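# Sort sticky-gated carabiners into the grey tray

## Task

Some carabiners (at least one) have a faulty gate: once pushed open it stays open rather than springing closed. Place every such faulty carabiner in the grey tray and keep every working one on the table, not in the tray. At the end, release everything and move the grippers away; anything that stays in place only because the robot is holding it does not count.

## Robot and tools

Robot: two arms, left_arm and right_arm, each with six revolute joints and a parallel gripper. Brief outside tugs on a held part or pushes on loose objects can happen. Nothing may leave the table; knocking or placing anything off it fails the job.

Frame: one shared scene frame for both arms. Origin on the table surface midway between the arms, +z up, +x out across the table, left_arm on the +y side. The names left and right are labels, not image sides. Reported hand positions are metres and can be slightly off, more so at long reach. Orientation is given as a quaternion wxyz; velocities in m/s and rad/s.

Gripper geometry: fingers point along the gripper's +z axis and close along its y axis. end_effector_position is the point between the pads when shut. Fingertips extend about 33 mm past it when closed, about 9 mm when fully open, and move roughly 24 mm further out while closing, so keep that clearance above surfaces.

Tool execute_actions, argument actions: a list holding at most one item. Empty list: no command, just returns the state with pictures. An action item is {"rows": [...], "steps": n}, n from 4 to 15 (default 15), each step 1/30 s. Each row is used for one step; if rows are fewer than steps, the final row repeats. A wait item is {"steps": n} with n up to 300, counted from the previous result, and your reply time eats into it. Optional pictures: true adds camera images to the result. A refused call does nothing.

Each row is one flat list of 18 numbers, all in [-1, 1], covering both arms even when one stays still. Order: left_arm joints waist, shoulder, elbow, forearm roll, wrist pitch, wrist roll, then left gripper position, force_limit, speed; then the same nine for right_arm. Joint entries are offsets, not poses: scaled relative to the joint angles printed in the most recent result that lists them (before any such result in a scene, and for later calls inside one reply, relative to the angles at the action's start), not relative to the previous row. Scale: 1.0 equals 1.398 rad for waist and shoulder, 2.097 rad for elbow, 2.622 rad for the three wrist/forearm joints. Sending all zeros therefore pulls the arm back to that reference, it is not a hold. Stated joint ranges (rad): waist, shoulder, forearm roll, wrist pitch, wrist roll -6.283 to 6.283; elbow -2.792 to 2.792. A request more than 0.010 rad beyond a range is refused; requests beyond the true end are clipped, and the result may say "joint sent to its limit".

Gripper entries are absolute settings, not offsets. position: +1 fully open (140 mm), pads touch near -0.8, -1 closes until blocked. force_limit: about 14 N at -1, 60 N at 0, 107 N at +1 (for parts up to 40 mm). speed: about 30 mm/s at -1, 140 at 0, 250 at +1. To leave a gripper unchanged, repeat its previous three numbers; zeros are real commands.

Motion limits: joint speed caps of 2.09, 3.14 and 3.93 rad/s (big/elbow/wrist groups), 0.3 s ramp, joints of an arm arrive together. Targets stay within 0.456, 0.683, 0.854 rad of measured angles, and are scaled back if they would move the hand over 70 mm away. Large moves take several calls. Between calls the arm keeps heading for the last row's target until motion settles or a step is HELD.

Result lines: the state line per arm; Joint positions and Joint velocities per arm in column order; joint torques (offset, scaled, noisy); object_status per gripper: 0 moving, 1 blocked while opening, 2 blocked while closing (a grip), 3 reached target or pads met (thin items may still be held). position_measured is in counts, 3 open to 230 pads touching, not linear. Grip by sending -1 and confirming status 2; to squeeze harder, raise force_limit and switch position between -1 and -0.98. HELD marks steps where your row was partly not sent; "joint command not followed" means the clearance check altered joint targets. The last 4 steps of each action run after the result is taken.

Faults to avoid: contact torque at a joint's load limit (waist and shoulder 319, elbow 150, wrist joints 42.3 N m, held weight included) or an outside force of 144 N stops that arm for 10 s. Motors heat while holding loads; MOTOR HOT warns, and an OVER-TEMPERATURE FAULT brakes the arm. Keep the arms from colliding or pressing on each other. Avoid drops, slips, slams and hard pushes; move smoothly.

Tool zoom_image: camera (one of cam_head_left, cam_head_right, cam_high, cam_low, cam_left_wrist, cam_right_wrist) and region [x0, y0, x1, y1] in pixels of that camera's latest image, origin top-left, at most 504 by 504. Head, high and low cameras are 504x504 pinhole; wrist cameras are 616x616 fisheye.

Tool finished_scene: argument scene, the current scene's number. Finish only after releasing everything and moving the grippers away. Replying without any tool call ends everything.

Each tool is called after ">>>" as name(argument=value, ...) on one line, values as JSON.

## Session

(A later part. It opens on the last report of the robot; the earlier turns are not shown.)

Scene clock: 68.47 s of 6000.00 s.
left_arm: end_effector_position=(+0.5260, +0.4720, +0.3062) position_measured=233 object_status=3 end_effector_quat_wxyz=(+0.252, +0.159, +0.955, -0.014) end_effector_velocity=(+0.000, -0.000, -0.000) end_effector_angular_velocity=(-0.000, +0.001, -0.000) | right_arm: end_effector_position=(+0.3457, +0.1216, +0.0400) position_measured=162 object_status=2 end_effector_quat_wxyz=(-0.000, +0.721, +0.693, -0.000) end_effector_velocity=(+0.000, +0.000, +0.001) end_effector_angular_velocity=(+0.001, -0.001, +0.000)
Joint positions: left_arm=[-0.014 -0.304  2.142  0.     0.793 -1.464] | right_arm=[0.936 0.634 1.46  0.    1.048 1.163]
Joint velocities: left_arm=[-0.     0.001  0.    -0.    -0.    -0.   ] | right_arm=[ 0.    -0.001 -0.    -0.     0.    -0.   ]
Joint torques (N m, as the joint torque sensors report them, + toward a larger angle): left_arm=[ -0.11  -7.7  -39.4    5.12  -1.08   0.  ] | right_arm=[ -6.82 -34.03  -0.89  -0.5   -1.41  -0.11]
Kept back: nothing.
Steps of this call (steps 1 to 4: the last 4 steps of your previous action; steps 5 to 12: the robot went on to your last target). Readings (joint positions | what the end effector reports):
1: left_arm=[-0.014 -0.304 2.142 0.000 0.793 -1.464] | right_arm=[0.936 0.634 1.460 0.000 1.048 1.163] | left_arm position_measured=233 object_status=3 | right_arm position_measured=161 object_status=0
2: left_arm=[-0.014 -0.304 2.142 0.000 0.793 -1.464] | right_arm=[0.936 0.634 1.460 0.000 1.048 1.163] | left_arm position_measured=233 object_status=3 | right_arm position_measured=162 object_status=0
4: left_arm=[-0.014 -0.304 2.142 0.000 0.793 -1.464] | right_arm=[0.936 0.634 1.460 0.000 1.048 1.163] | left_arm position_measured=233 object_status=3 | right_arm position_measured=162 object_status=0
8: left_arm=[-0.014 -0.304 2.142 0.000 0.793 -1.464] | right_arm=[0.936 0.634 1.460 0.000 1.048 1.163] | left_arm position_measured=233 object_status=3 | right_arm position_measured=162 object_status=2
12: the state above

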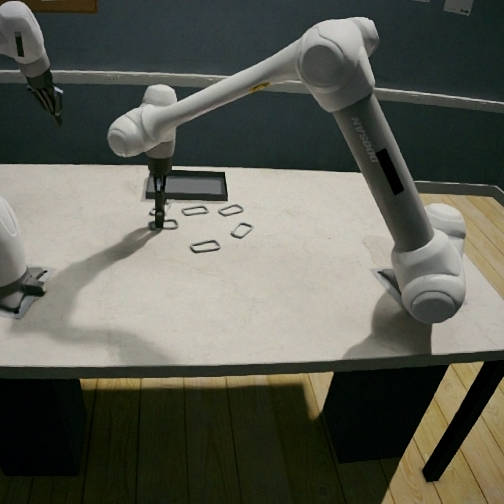

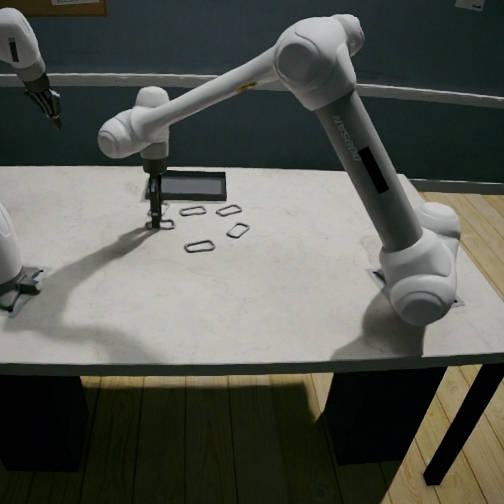

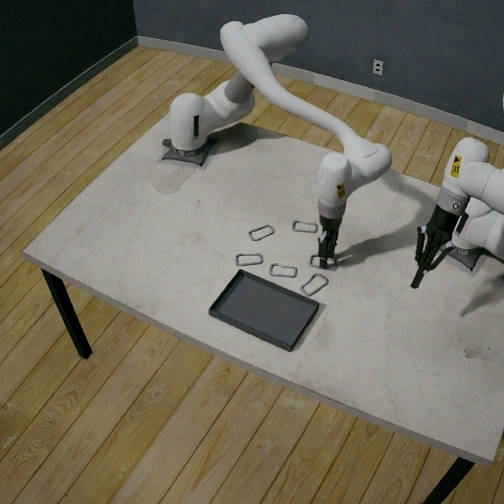

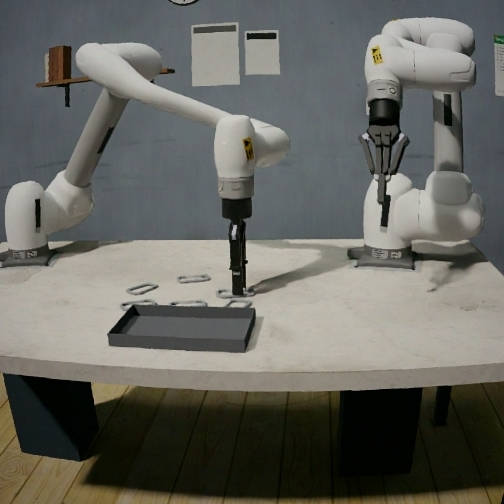

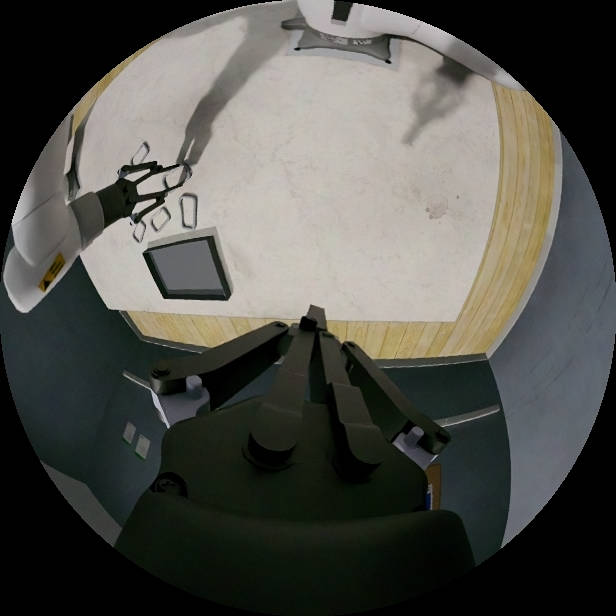

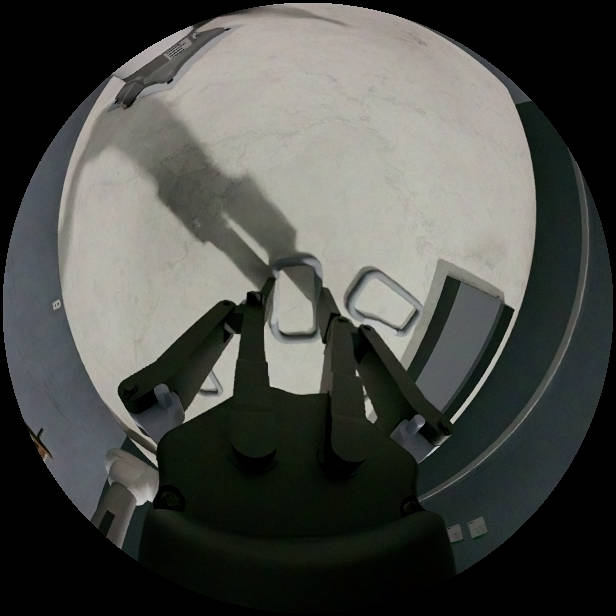

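>>> execute_actions(actions=[{"rows":[[0,0,0,0,0,0,-0.9,0,1,0,-0.0003,-0.0002,0,0.0003,0,-0.47,-0.5,-1],[0,0,0,0,0,0,-0.9,0,1,0,-0.0003,-0.0002,0,0.0003,0,-0.47,-0.5,-1],[0,0,0,0,0,0,-0.9,0,1,0,-0.0003,-0.0002,0,0.0003,0,-0.47,-0.5,-1],[0,0,0,0,0,0,-0.9,0,1,0,-0.0006,-0.0003,0,0.0006,0,-0.47,-0.5,-1]],"steps":15}])

>>> execute_actions(actions=[{"steps":12}], pictures=true)

>>> zoom_image(camera="cam_right_wrist", region=[200,200,400,400])

Scene clock: 69.33 s of 6000.00 s.
left_arm: end_effector_position=(+0.5260, +0.4720, +0.3062) position_measured=233 object_status=3 end_effector_quat_wxyz=(+0.252, +0.159, +0.955, -0.014) end_effector_velocity=(+0.000, -0.001, -0.001) end_effector_angular_velocity=(-0.000, +0.001, -0.001) | right_arm: end_effector_position=(+0.3457, +0.1216, +0.0410) position_measured=188 object_status=3 end_effector_quat_wxyz=(-0.000, +0.721, +0.693, -0.000) end_effector_velocity=(-0.001, -0.001, +0.000) end_effector_angular_velocity=(-0.001, +0.001, -0.001)
Joint positions: left_arm=[-0.014 -0.304  2.142  0.     0.793 -1.464] | right_arm=[0.936 0.633 1.459 0.    1.049 1.163]
Joint velocities: left_arm=[-0.002  0.001 -0.     0.    -0.    -0.001] | right_arm=[ 0.    -0.     0.     0.001  0.001  0.001]
Joint torques (N m, as the joint torque sensors report them, + toward a larger angle): left_arm=[ -0.38  -7.66 -39.67   5.07  -0.94   0.09] | right_arm=[  0.72 -30.68   6.87   1.37   2.32  -0.31]
Steps of this call (steps 1 to 15: the robot went on to your last target; steps 16 to 26: the first 11 steps of this action). Readings (joint positions | what the end effector reports):
16: left_arm=[-0.014 -0.304 2.142 0.000 0.793 -1.464] | right_arm=[0.936 0.634 1.460 0.000 1.048 1.163] | left_arm position_measured=233 object_status=3 | right_arm position_measured=162 object_status=0
17: left_arm=[-0.014 -0.304 2.142 0.000 0.793 -1.464] | right_arm=[0.936 0.634 1.460 0.000 1.048 1.163] | left_arm position_measured=233 object_status=3 | right_arm position_measured=162 object_status=0
19: left_arm=[-0.014 -0.304 2.142 0.000 0.793 -1.464] | right_arm=[0.936 0.634 1.460 0.000 1.048 1.163] | left_arm position_measured=233 object_status=3 | right_arm position_measured=168 object_status=0
23: left_arm=[-0.014 -0.304 2.142 0.000 0.793 -1.464] | right_arm=[0.936 0.633 1.459 0.000 1.049 1.163] | left_arm position_measured=233 object_status=3 | right_arm position_measured=188 object_status=0
26: the state above

Scene clock: 69.73 s of 6000.00 s.
left_arm: end_effector_position=(+0.5260, +0.4720, +0.3062) position_measured=233 object_status=3 end_effector_quat_wxyz=(+0.252, +0.159, +0.955, -0.014) end_effector_velocity=(-0.000, -0.000, -0.000) end_effector_angular_velocity=(-0.001, +0.000, +0.001) | right_arm: end_effector_position=(+0.3457, +0.1216, +0.0410) position_measured=188 object_status=3 end_effector_quat_wxyz=(-0.000, +0.721, +0.693, -0.000) end_effector_velocity=(+0.000, +0.000, +0.001) end_effector_angular_velocity=(+0.001, -0.000, +0.001)
Joint positions: left_arm=[-0.014 -0.304  2.142  0.     0.793 -1.464] | right_arm=[0.936 0.633 1.459 0.    1.049 1.163]
Joint velocities: left_arm=[-0.     0.    -0.    -0.     0.    -0.001] | right_arm=[-0.    -0.001 -0.    -0.     0.    -0.001]
Joint torques (N m, as the joint torque sensors report them, + toward a larger angle): left_arm=[  0.18  -7.95 -39.6    5.07  -1.13   0.07] | right_arm=[  0.77 -35.6    6.97   1.69   2.96  -0.34]
Kept back: nothing.
Steps of this call (steps 1 to 4: the last 4 steps of your previous action; steps 5 to 12: the robot went on to your last target). Readings (joint positions | what the end effector reports):
1: left_arm=[-0.014 -0.304 2.142 0.000 0.793 -1.464] | right_arm=[0.936 0.633 1.459 0.000 1.049 1.163] | left_arm position_measured=233 object_status=3 | right_arm position_measured=188 object_status=3
2: left_arm=[-0.014 -0.304 2.142 0.000 0.793 -1.464] | right_arm=[0.936 0.633 1.459 0.000 1.049 1.163] | left_arm position_measured=233 object_status=3 | right_arm position_measured=188 object_status=3
4: left_arm=[-0.014 -0.304 2.142 0.000 0.793 -1.464] | right_arm=[0.936 0.633 1.459 0.000 1.049 1.163] | left_arm position_measured=233 object_status=3 | right_arm position_measured=188 object_status=3
8: left_arm=[-0.014 -0.304 2.142 0.000 0.793 -1.464] | right_arm=[0.936 0.633 1.459 0.000 1.049 1.163] | left_arm position_measured=233 object_status=3 | right_arm position_measured=188 object_status=3
12: the state above

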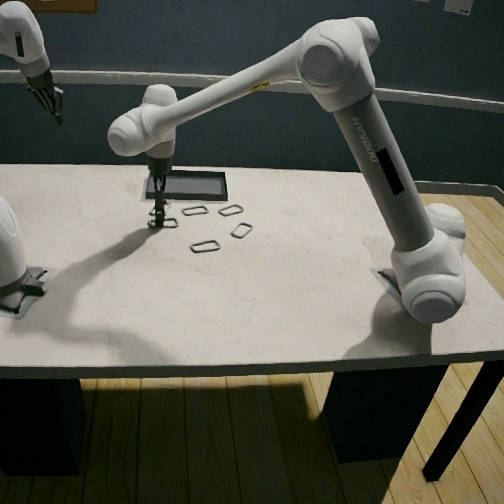

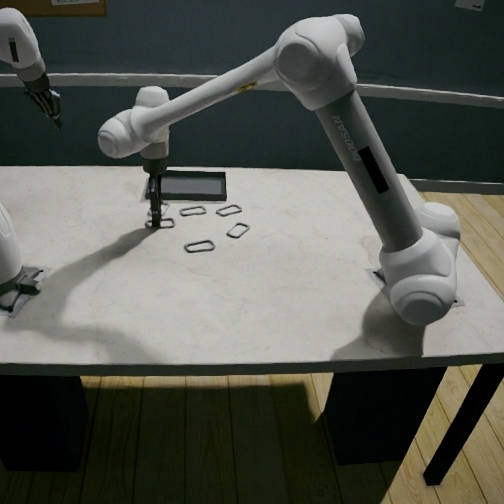

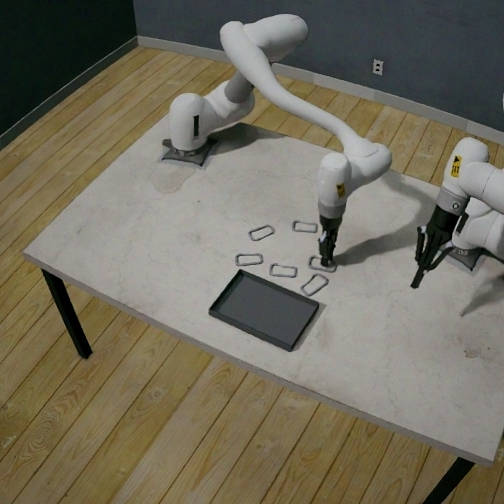

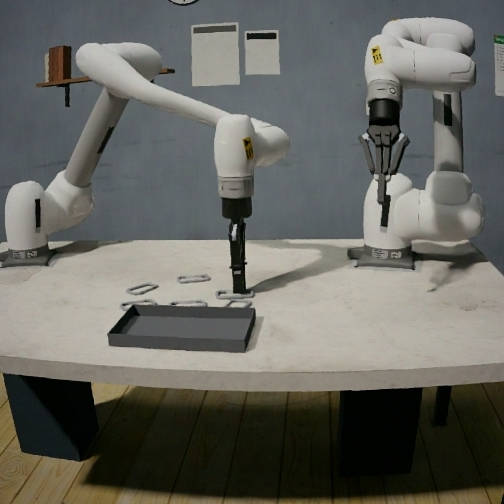

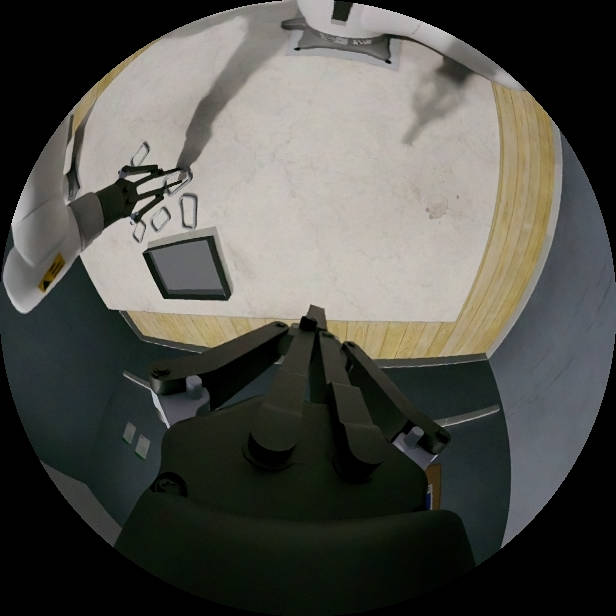

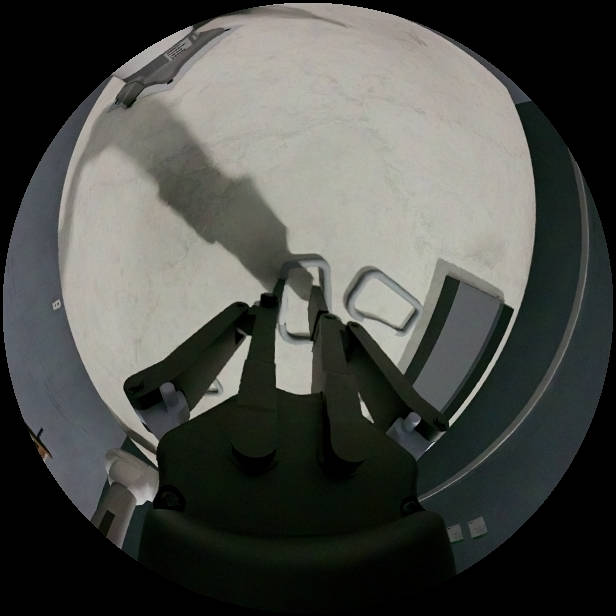

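Region (200, 200, 400, 400) of cam_right_wrist's 616x616 image, scaled by 2.520, with more detail than that image has.

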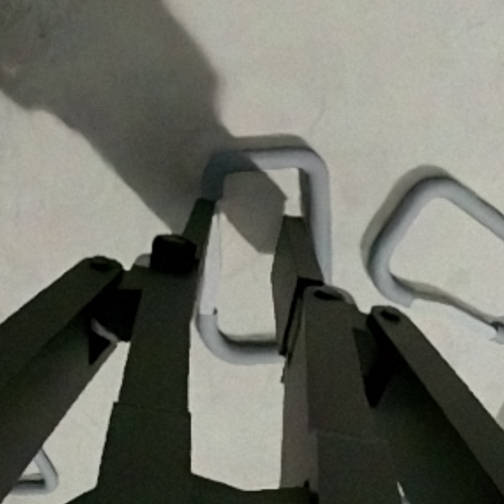

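>>> execute_actions(actions=[{"rows":[[0,0,0,0,0,0,-0.9,0,1,0,-0.006,-0.003,0,0.006,0,-0.47,-0.5,0],[0,0,0,0,0,0,-0.9,0,1,0,-0.01,-0.005,0,0.01,0,-0.47,-0.5,0],[0,0,0,0,0,0,-0.9,0,1,0,-0.012,-0.006,0,0.011,0,-0.47,-0.5,0],[0,0,0,0,0,0,-0.9,0,1,0,-0.012,-0.006,0,0.011,0,-0.47,-0.5,0],[0,0,0,0,0,0,-0.9,0,1,0,-0.012,-0.006,0,0.011,0,-0.47,-0.5,0],[0,0,0,0,0,0,-0.9,0,1,0,-0.012,-0.006,0,0.011,0,-0.47,-0.5,0],[0,0,0,0,0,0,-0.9,0,1,0,-0.012,-0.006,0,0.011,0,0,0,0.5]],"steps":15}])

>>> execute_actions(actions=[{"steps":8}], pictures=true)

>>> zoom_image(camera="cam_right_wrist", region=[200,200,400,400])

Scene clock: 70.50 s of 6000.00 s.
left_arm: end_effector_position=(+0.5260, +0.4720, +0.3062) position_measured=233 object_status=3 end_effector_quat_wxyz=(+0.252, +0.159, +0.955, -0.014) end_effector_velocity=(+0.000, +0.001, -0.000) end_effector_angular_velocity=(+0.001, +0.001, +0.000) | right_arm: end_effector_position=(+0.3455, +0.1213, +0.0609) position_measured=153 object_status=0 end_effector_quat_wxyz=(-0.000, +0.721, +0.693, -0.000) end_effector_velocity=(-0.000, +0.000, +0.006) end_effector_angular_velocity=(+0.001, -0.001, -0.000)
Joint positions: left_arm=[-0.014 -0.304  2.142  0.     0.793 -1.464] | right_arm=[0.936 0.617 1.447 0.    1.078 1.163]
Joint velocities: left_arm=[ 0.001  0.001 -0.     0.     0.     0.001] | right_arm=[ 0.    -0.005 -0.003 -0.     0.007  0.001]
Joint torques (N m, as the joint torque sensors report them, + toward a larger angle): left_arm=[ -0.1   -7.1  -39.76   5.09  -1.09  -0.1 ] | right_arm=[  2.82 -99.64 -34.36   3.94  -0.09  -0.14]
Steps of this call (steps 1 to 12: the robot went on to your last target; steps 13 to 23: the first 11 steps of this action). Readings (joint positions | what the end effector reports):
13: left_arm=[-0.014 -0.304 2.142 0.000 0.793 -1.464] | right_arm=[0.936 0.633 1.459 0.000 1.049 1.163] | left_arm position_measured=233 object_status=3 | right_arm position_measured=188 object_status=3
14: left_arm=[-0.014 -0.304 2.142 0.000 0.793 -1.464] | right_arm=[0.936 0.632 1.459 0.000 1.053 1.163] | left_arm position_measured=233 object_status=3 | right_arm position_measured=188 object_status=3
16: left_arm=[-0.014 -0.304 2.142 0.000 0.793 -1.464] | right_arm=[0.936 0.625 1.453 0.000 1.066 1.163] | left_arm position_measured=233 object_status=3 | right_arm position_measured=188 object_status=3
20: left_arm=[-0.014 -0.304 2.142 0.000 0.793 -1.464] | right_arm=[0.936 0.618 1.448 0.000 1.076 1.163] | left_arm position_measured=233 object_status=3 | right_arm position_measured=184 object_status=0
23: the state above

Scene clock: 70.77 s of 6000.00 s.
left_arm: end_effector_position=(+0.5260, +0.4720, +0.3062) position_measured=233 object_status=3 end_effector_quat_wxyz=(+0.252, +0.159, +0.955, -0.014) end_effector_velocity=(-0.000, -0.001, +0.000) end_effector_angular_velocity=(-0.001, -0.001, -0.000) | right_arm: end_effector_position=(+0.3456, +0.1213, +0.0614) position_measured=129 object_status=3 end_effector_quat_wxyz=(-0.000, +0.721, +0.693, +0.000) end_effector_velocity=(+0.000, +0.000, +0.002) end_effector_angular_velocity=(+0.002, -0.001, +0.001)
Joint positions: left_arm=[-0.014 -0.304  2.142  0.     0.793 -1.464] | right_arm=[0.936 0.617 1.447 0.    1.078 1.163]
Joint velocities: left_arm=[-0.001 -0.001  0.     0.    -0.    -0.001] | right_arm=[ 0.    -0.002 -0.    -0.     0.    -0.   ]
Joint torques (N m, as the joint torque sensors report them, + toward a larger angle): left_arm=[  0.46  -7.21 -39.74   5.08  -1.1    0.05] | right_arm=[  2.23 -97.61 -35.88   3.95  -0.2   -0.09]
Kept back: nothing.
Steps of this call (steps 1 to 4: the last 4 steps of your previous action; steps 5 to 8: the robot went on to your last target). Readings (joint positions | what the end effector reports):
1: left_arm=[-0.014 -0.304 2.142 0.000 0.793 -1.464] | right_arm=[0.936 0.617 1.447 0.000 1.078 1.163] | left_arm position_measured=233 object_status=3 | right_arm position_measured=142 object_status=0
2: left_arm=[-0.014 -0.304 2.142 0.000 0.793 -1.464] | right_arm=[0.936 0.617 1.447 0.000 1.078 1.163] | left_arm position_measured=233 object_status=3 | right_arm position_measured=133 object_status=0
4: left_arm=[-0.014 -0.304 2.142 0.000 0.793 -1.464] | right_arm=[0.936 0.617 1.447 0.000 1.078 1.163] | left_arm position_measured=233 object_status=3 | right_arm position_measured=129 object_status=0
8: the state above

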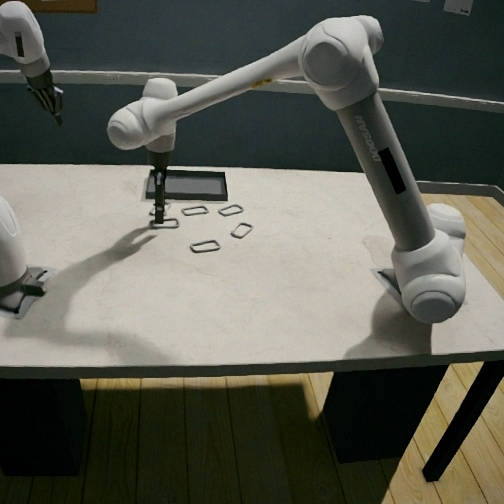

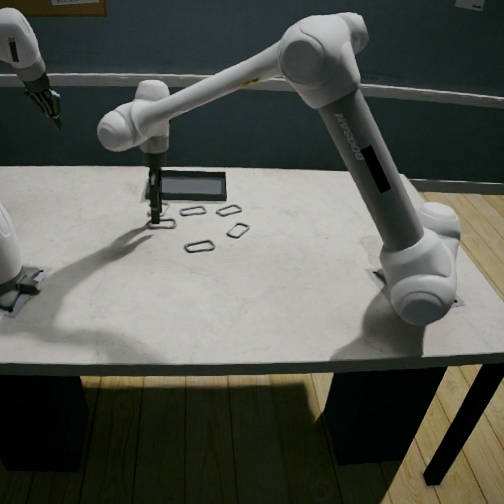

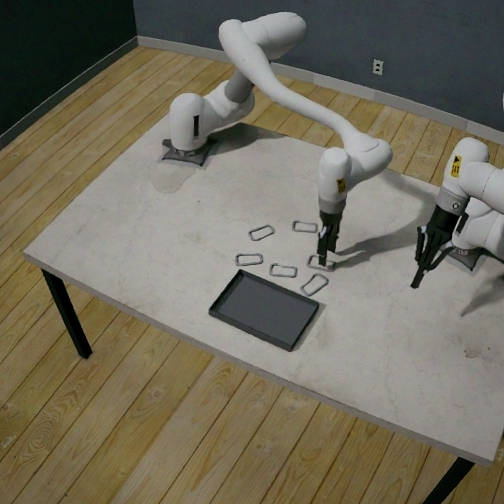

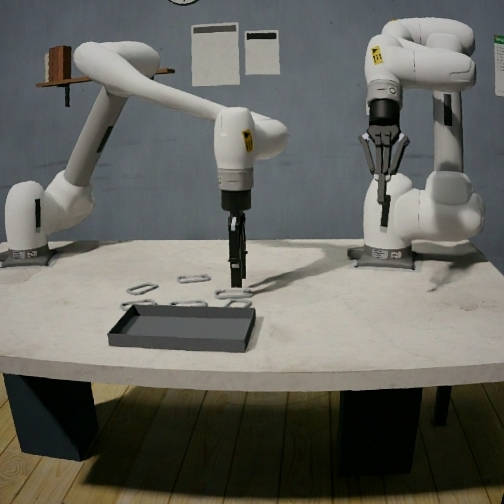

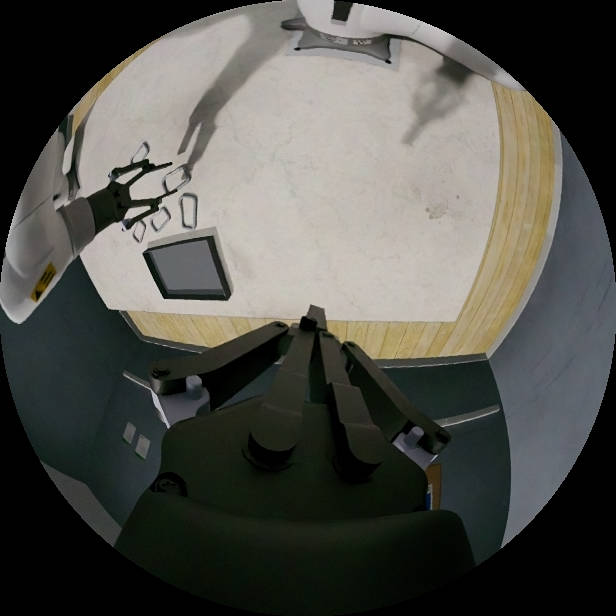

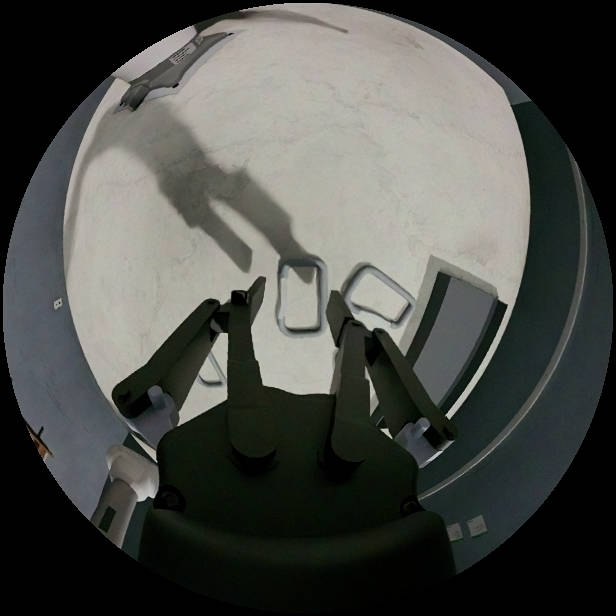

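Region (200, 200, 400, 400) of cam_right_wrist's 616x616 image, scaled by 2.520, with more detail than that image has.

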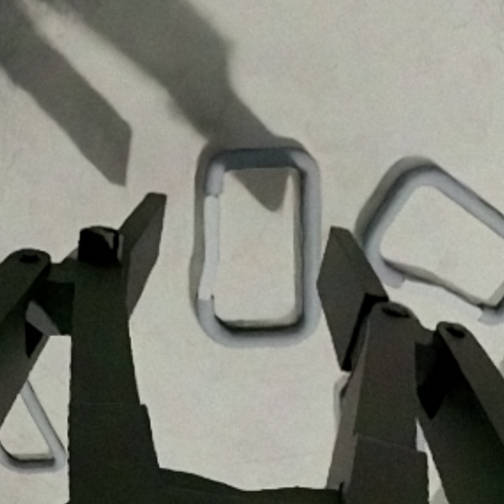

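>>> execute_actions(actions=[{"rows":[[0,0,0,0,0,0,-0.9,0,1,-0.006,-0.0067,0.0064,0,-0.0015,-0.0032,0,0,0.5],[0,0,0,0,0,0,-0.9,0,1,-0.006,-0.0067,0.0064,0,-0.0015,-0.0032,0,0,0.5],[0,0,0,0,0,0,-0.9,0,1,-0.006,-0.0067,0.0064,0,-0.0015,-0.0032,0,0,0.5],[0,0,0,0,0,0,-0.9,0,1,-0.006,0.007,0.0132,0,-0.0145,-0.0032,0,0,0.5]],"steps":15}])

>>> execute_actions(actions=[{"steps":8}], pictures=true)

>>> zoom_image(camera="cam_right_wrist", region=[200,200,400,400])

Scene clock: 71.67 s of 6000.00 s.
left_arm: end_effector_position=(+0.5260, +0.4720, +0.3062) position_measured=233 object_status=3 end_effector_quat_wxyz=(+0.252, +0.159, +0.955, -0.014) end_effector_velocity=(+0.000, -0.000, -0.000) end_effector_angular_velocity=(-0.000, +0.001, +0.002) | right_arm: end_effector_position=(+0.3498, +0.1140, +0.0408) position_measured=129 object_status=3 end_effector_quat_wxyz=(-0.000, +0.721, +0.693, +0.000) end_effector_velocity=(+0.001, -0.001, -0.015) end_effector_angular_velocity=(+0.000, -0.000, -0.000)
Joint positions: left_arm=[-0.014 -0.304  2.142  0.     0.793 -1.464] | right_arm=[0.928 0.625 1.474 0.    1.042 1.155]
Joint velocities: left_arm=[-0.     0.001 -0.     0.     0.    -0.002] | right_arm=[-0.001  0.012  0.01  -0.    -0.023 -0.001]
Joint torques (N m, as the joint torque sensors report them, + toward a larger angle): left_arm=[ -0.36  -7.13 -39.71   5.03  -1.03  -0.02] | right_arm=[  1.58 -99.93 -34.73   3.96  -0.16  -0.43]
Steps of this call (steps 1 to 15: the robot went on to your last target; step 16: nothing new was sent; steps 17 to 27: the first 11 steps of this action). Readings (joint positions | what the end effector reports):
17: left_arm=[-0.014 -0.304 2.142 0.000 0.793 -1.464] | right_arm=[0.936 0.617 1.447 0.000 1.078 1.163] | left_arm position_measured=233 object_status=3 | right_arm position_measured=129 object_status=3
18: left_arm=[-0.014 -0.304 2.142 0.000 0.793 -1.464] | right_arm=[0.934 0.615 1.449 0.000 1.078 1.162] | left_arm position_measured=233 object_status=3 | right_arm position_measured=129 object_status=3
20: left_arm=[-0.014 -0.304 2.142 0.000 0.793 -1.464] | right_arm=[0.930 0.610 1.456 0.000 1.075 1.158] | left_arm position_measured=233 object_status=3 | right_arm position_measured=129 object_status=3
24: left_arm=[-0.014 -0.304 2.142 0.000 0.793 -1.464] | right_arm=[0.928 0.623 1.471 0.000 1.047 1.155] | left_arm position_measured=233 object_status=3 | right_arm position_measured=129 object_status=3
27: the state above

Scene clock: 71.93 s of 6000.00 s.
left_arm: end_effector_position=(+0.5260, +0.4720, +0.3062) position_measured=233 object_status=3 end_effector_quat_wxyz=(+0.252, +0.159, +0.955, -0.014) end_effector_velocity=(-0.000, -0.000, +0.000) end_effector_angular_velocity=(-0.000, -0.000, -0.001) | right_arm: end_effector_position=(+0.3499, +0.1139, +0.0397) position_measured=129 object_status=3 end_effector_quat_wxyz=(-0.000, +0.721, +0.693, +0.000) end_effector_velocity=(+0.000, -0.000, -0.001) end_effector_angular_velocity=(-0.000, +0.001, -0.001)
Joint positions: left_arm=[-0.014 -0.304  2.142  0.     0.793 -1.464] | right_arm=[0.927 0.626 1.474 0.    1.04  1.155]
Joint velocities: left_arm=[-0.    -0.001  0.    -0.001  0.     0.001] | right_arm=[-0.001  0.001  0.     0.001 -0.001  0.   ]
Joint torques (N m, as the joint torque sensors report them, + toward a larger angle): left_arm=[  0.36  -7.4  -39.76   5.09  -1.06   0.05] | right_arm=[  5.22 -99.24 -34.26   4.14   0.09  -0.33]
Kept back: nothing.
Steps of this call (steps 1 to 4: the last 4 steps of your previous action; steps 5 to 8: the robot went on to your last target). Readings (joint positions | what the end effector reports):
1: left_arm=[-0.014 -0.304 2.142 0.000 0.793 -1.464] | right_arm=[0.928 0.626 1.474 0.000 1.041 1.155] | left_arm position_measured=233 object_status=3 | right_arm position_measured=129 object_status=3
2: left_arm=[-0.014 -0.304 2.142 0.000 0.793 -1.464] | right_arm=[0.927 0.626 1.474 0.000 1.041 1.155] | left_arm position_measured=233 object_status=3 | right_arm position_measured=129 object_status=3
4: left_arm=[-0.014 -0.304 2.142 0.000 0.793 -1.464] | right_arm=[0.927 0.626 1.474 0.000 1.040 1.155] | left_arm position_measured=233 object_status=3 | right_arm position_measured=129 object_status=3
8: the state above

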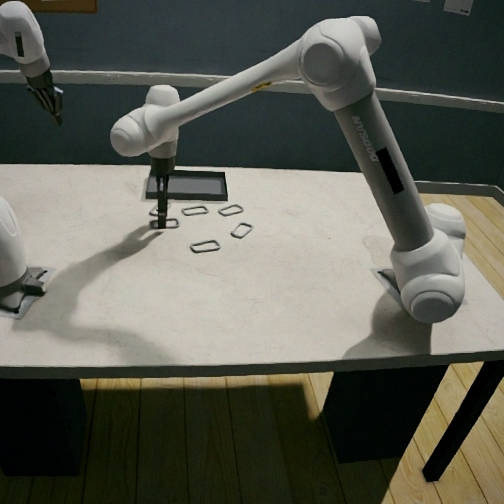

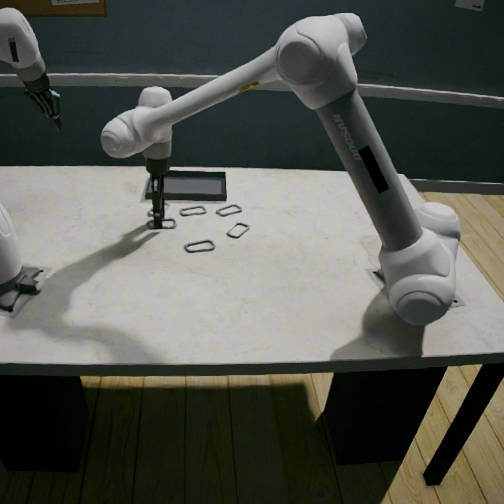

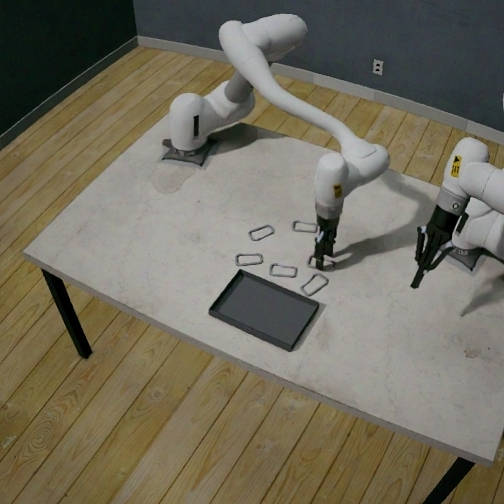

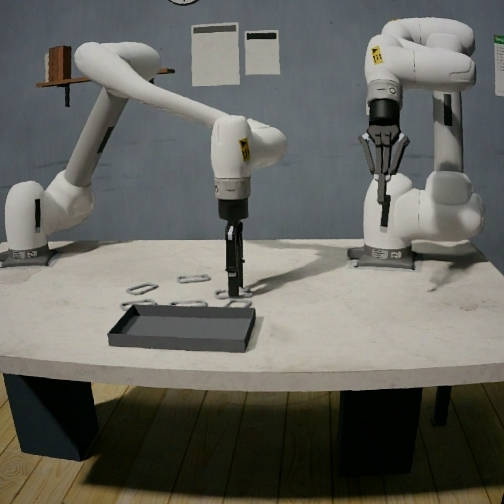

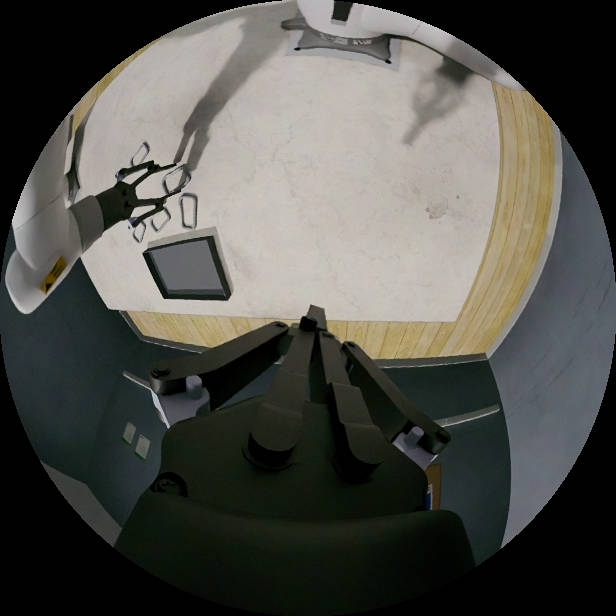

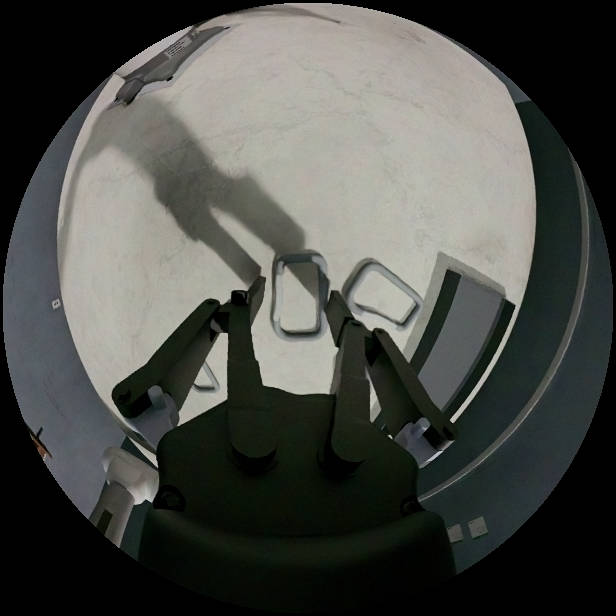

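Region (200, 200, 400, 400) of cam_right_wrist's 616x616 image, scaled by 2.520, with more detail than that image has.

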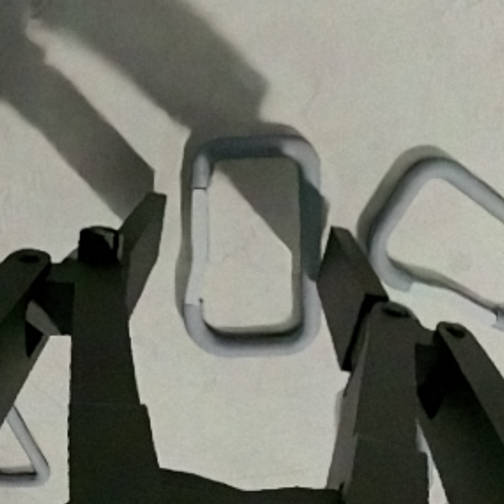

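>>> execute_actions(actions=[{"rows":[[0,0,0,0,0,0,-0.9,0,1,-0.0038,0.002,-0.002,0,0.0005,-0.002,0,0,0.5],[0,0,0,0,0,0,-0.9,0,1,-0.0038,0.002,-0.002,0,0.0005,-0.002,0,0,0.5],[0,0,0,0,0,0,-0.9,0,1,-0.0038,0.002,-0.002,0,0.0005,-0.002,0,0,0.5],[0,0,0,0,0,0,-0.9,0,1,-0.0038,0.0029,-0.0016,0,-0.0003,-0.002,0,0,0.5],[0,0,0,0,0,0,-0.9,0,1,-0.0038,0.0029,-0.0016,0,-0.0003,-0.002,0,0,0.5],[0,0,0,0,0,0,-0.9,0,1,-0.0038,0.0029,-0.0016,0,-0.0003,-0.002,0,0,0.5],[0,0,0,0,0,0,-0.9,0,1,-0.0038,0.0029,-0.0016,0,-0.0003,-0.002,-0.45,-0.5,-0.5]],"steps":15}])

>>> execute_actions(actions=[{"steps":20}], pictures=true)

>>> zoom_image(camera="cam_right_wrist", region=[200,200,400,400])

Scene clock: 72.57 s of 6000.00 s.
left_arm: end_effector_position=(+0.5260, +0.4720, +0.3062) position_measured=233 object_status=3 end_effector_quat_wxyz=(+0.252, +0.159, +0.955, -0.014) end_effector_velocity=(+0.000, +0.000, -0.001) end_effector_angular_velocity=(+0.000, +0.001, +0.000) | right_arm: end_effector_position=(+0.3547, +0.1138, +0.0381) position_measured=144 object_status=0 end_effector_quat_wxyz=(-0.000, +0.721, +0.693, +0.000) end_effector_velocity=(+0.003, +0.004, +0.003) end_effector_angular_velocity=(+0.008, -0.004, +0.000)
Joint positions: left_arm=[-0.014 -0.304  2.142  0.     0.793 -1.464] | right_arm=[0.922 0.63  1.471 0.    1.039 1.15 ]
Joint velocities: left_arm=[ 0.     0.001  0.     0.     0.    -0.   ] | right_arm=[-0.001 -0.    -0.006  0.    -0.003 -0.001]
Joint torques (N m, as the joint torque sensors report them, + toward a larger angle): left_arm=[ -0.18  -7.31 -39.64   5.03  -1.03   0.09] | right_arm=[  1.9  -87.27 -26.13   3.55  -0.9   -0.14]
Steps of this call (steps 1 to 8: the robot went on to your last target; steps 9 to 19: the first 11 steps of this action). Readings (joint positions | what the end effector reports):
9: left_arm=[-0.014 -0.304 2.142 0.000 0.793 -1.464] | right_arm=[0.927 0.626 1.474 0.000 1.040 1.155] | left_arm position_measured=233 object_status=3 | right_arm position_measured=129 object_status=3
10: left_arm=[-0.014 -0.304 2.142 0.000 0.793 -1.464] | right_arm=[0.926 0.627 1.474 0.000 1.040 1.153] | left_arm position_measured=233 object_status=3 | right_arm position_measured=129 object_status=3
12: left_arm=[-0.014 -0.304 2.142 0.000 0.793 -1.464] | right_arm=[0.924 0.628 1.472 0.000 1.040 1.151] | left_arm position_measured=233 object_status=3 | right_arm position_measured=129 object_status=3
16: left_arm=[-0.014 -0.304 2.142 0.000 0.793 -1.464] | right_arm=[0.922 0.630 1.471 0.000 1.040 1.150] | left_arm position_measured=233 object_status=3 | right_arm position_measured=130 object_status=0
19: the state above

Scene clock: 73.23 s of 6000.00 s.
left_arm: end_effector_position=(+0.5260, +0.4720, +0.3062) position_measured=233 object_status=3 end_effector_quat_wxyz=(+0.252, +0.159, +0.955, -0.014) end_effector_velocity=(+0.000, +0.000, -0.001) end_effector_angular_velocity=(+0.000, +0.001, +0.001) | right_arm: end_effector_position=(+0.3548, +0.1137, +0.0379) position_measured=149 object_status=2 end_effector_quat_wxyz=(-0.000, +0.721, +0.693, +0.000) end_effector_velocity=(-0.000, +0.000, +0.001) end_effector_angular_velocity=(+0.001, -0.001, -0.001)
Joint positions: left_arm=[-0.014 -0.304  2.142  0.     0.793 -1.464] | right_arm=[0.922 0.63  1.471 0.    1.039 1.15 ]
Joint velocities: left_arm=[ 0.     0.001  0.     0.    -0.    -0.001] | right_arm=[ 0.    -0.001 -0.     0.    -0.     0.001]
Joint torques (N m, as the joint torque sensors report them, + toward a larger angle): left_arm=[ -0.5   -8.15 -39.68   5.15  -1.04   0.03] | right_arm=[ -0.17 -69.76 -19.26   3.02  -0.42  -0.06]
Kept back: nothing.
Steps of this call (steps 1 to 4: the last 4 steps of your previous action; steps 5 to 15: the robot went on to your last target; steps 16 to 20: nothing new was sent). Readings (joint positions | what the end effector reports):
1: left_arm=[-0.014 -0.304 2.142 0.000 0.793 -1.464] | right_arm=[0.922 0.630 1.471 0.000 1.039 1.150] | left_arm position_measured=233 object_status=3 | right_arm position_measured=148 object_status=0
2: left_arm=[-0.014 -0.304 2.142 0.000 0.793 -1.464] | right_arm=[0.922 0.630 1.471 0.000 1.039 1.150] | left_arm position_measured=233 object_status=3 | right_arm position_measured=149 object_status=0
4: left_arm=[-0.014 -0.304 2.142 0.000 0.793 -1.464] | right_arm=[0.922 0.630 1.471 0.000 1.039 1.150] | left_arm position_measured=233 object_status=3 | right_arm position_measured=149 object_status=0
8: left_arm=[-0.014 -0.304 2.142 0.000 0.793 -1.464] | right_arm=[0.922 0.630 1.471 0.000 1.039 1.150] | left_arm position_measured=233 object_status=3 | right_arm position_measured=149 object_status=0
20: the state above
All arms were judged still, so your last target was given up. Only a new action makes them travel on or press farther. Fingers that are still opening or closing keep moving.

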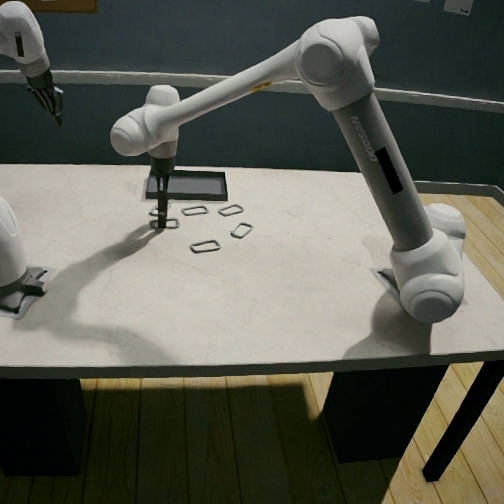

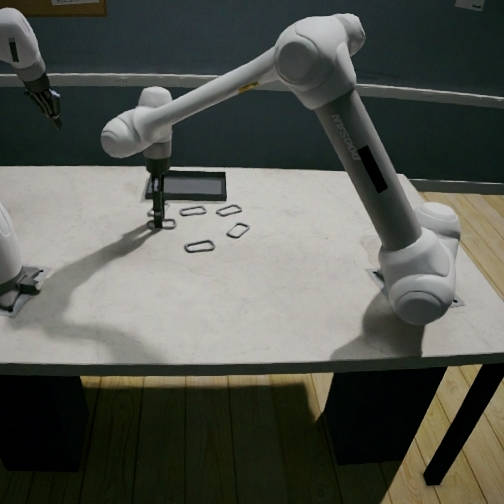

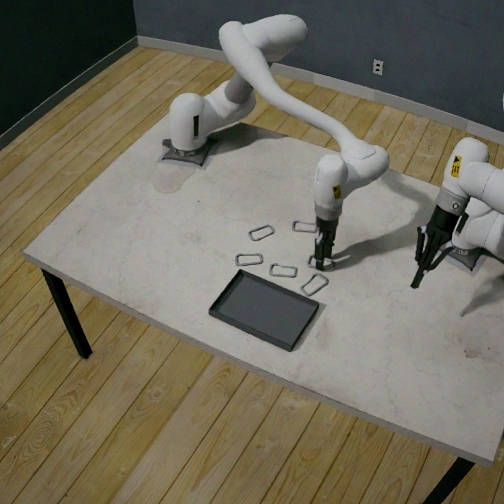

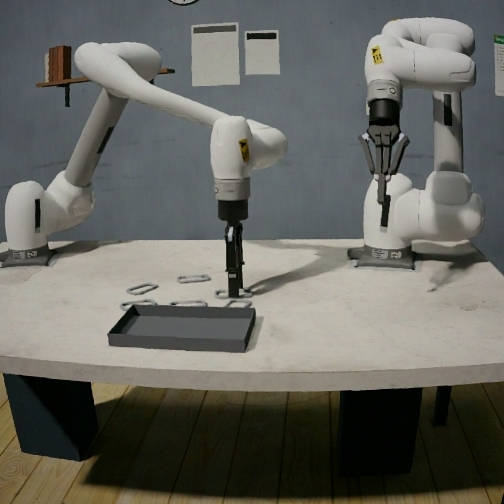

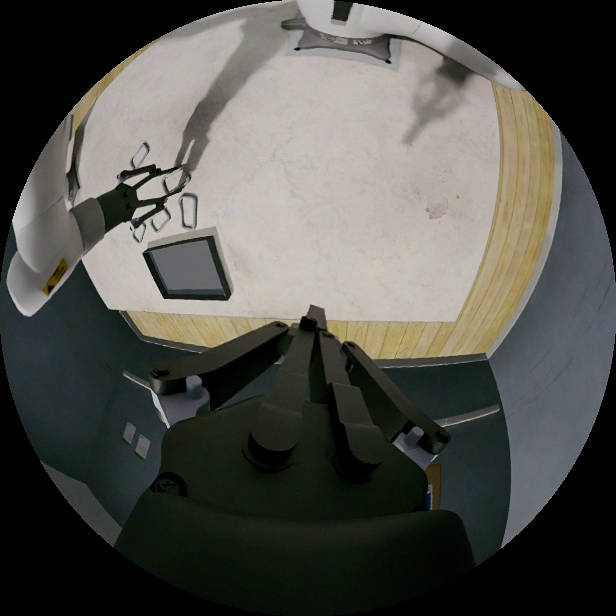

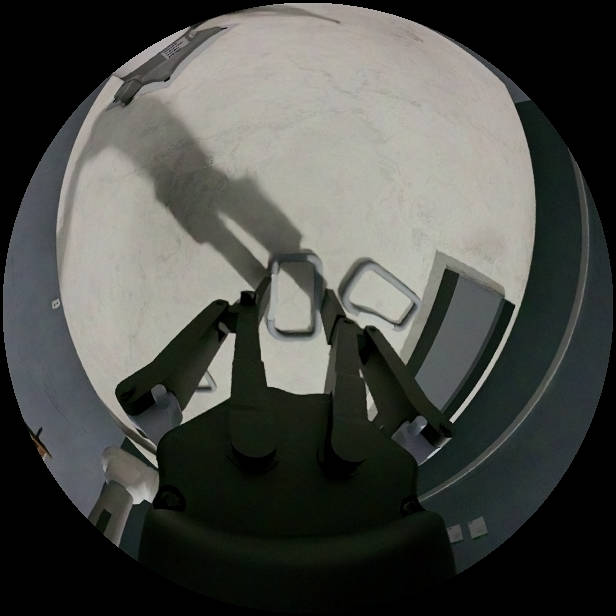

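Region (200, 200, 400, 400) of cam_right_wrist's 616x616 image, scaled by 2.520, with more detail than that image has.

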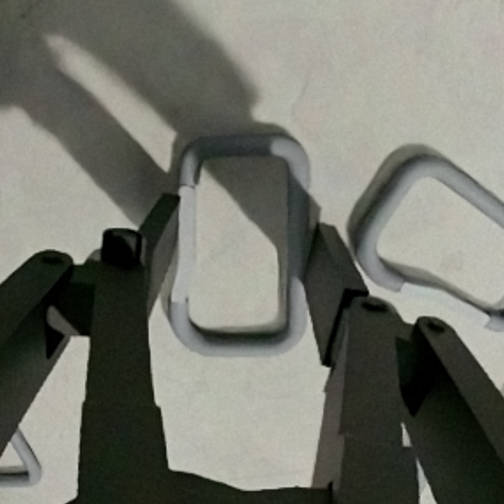

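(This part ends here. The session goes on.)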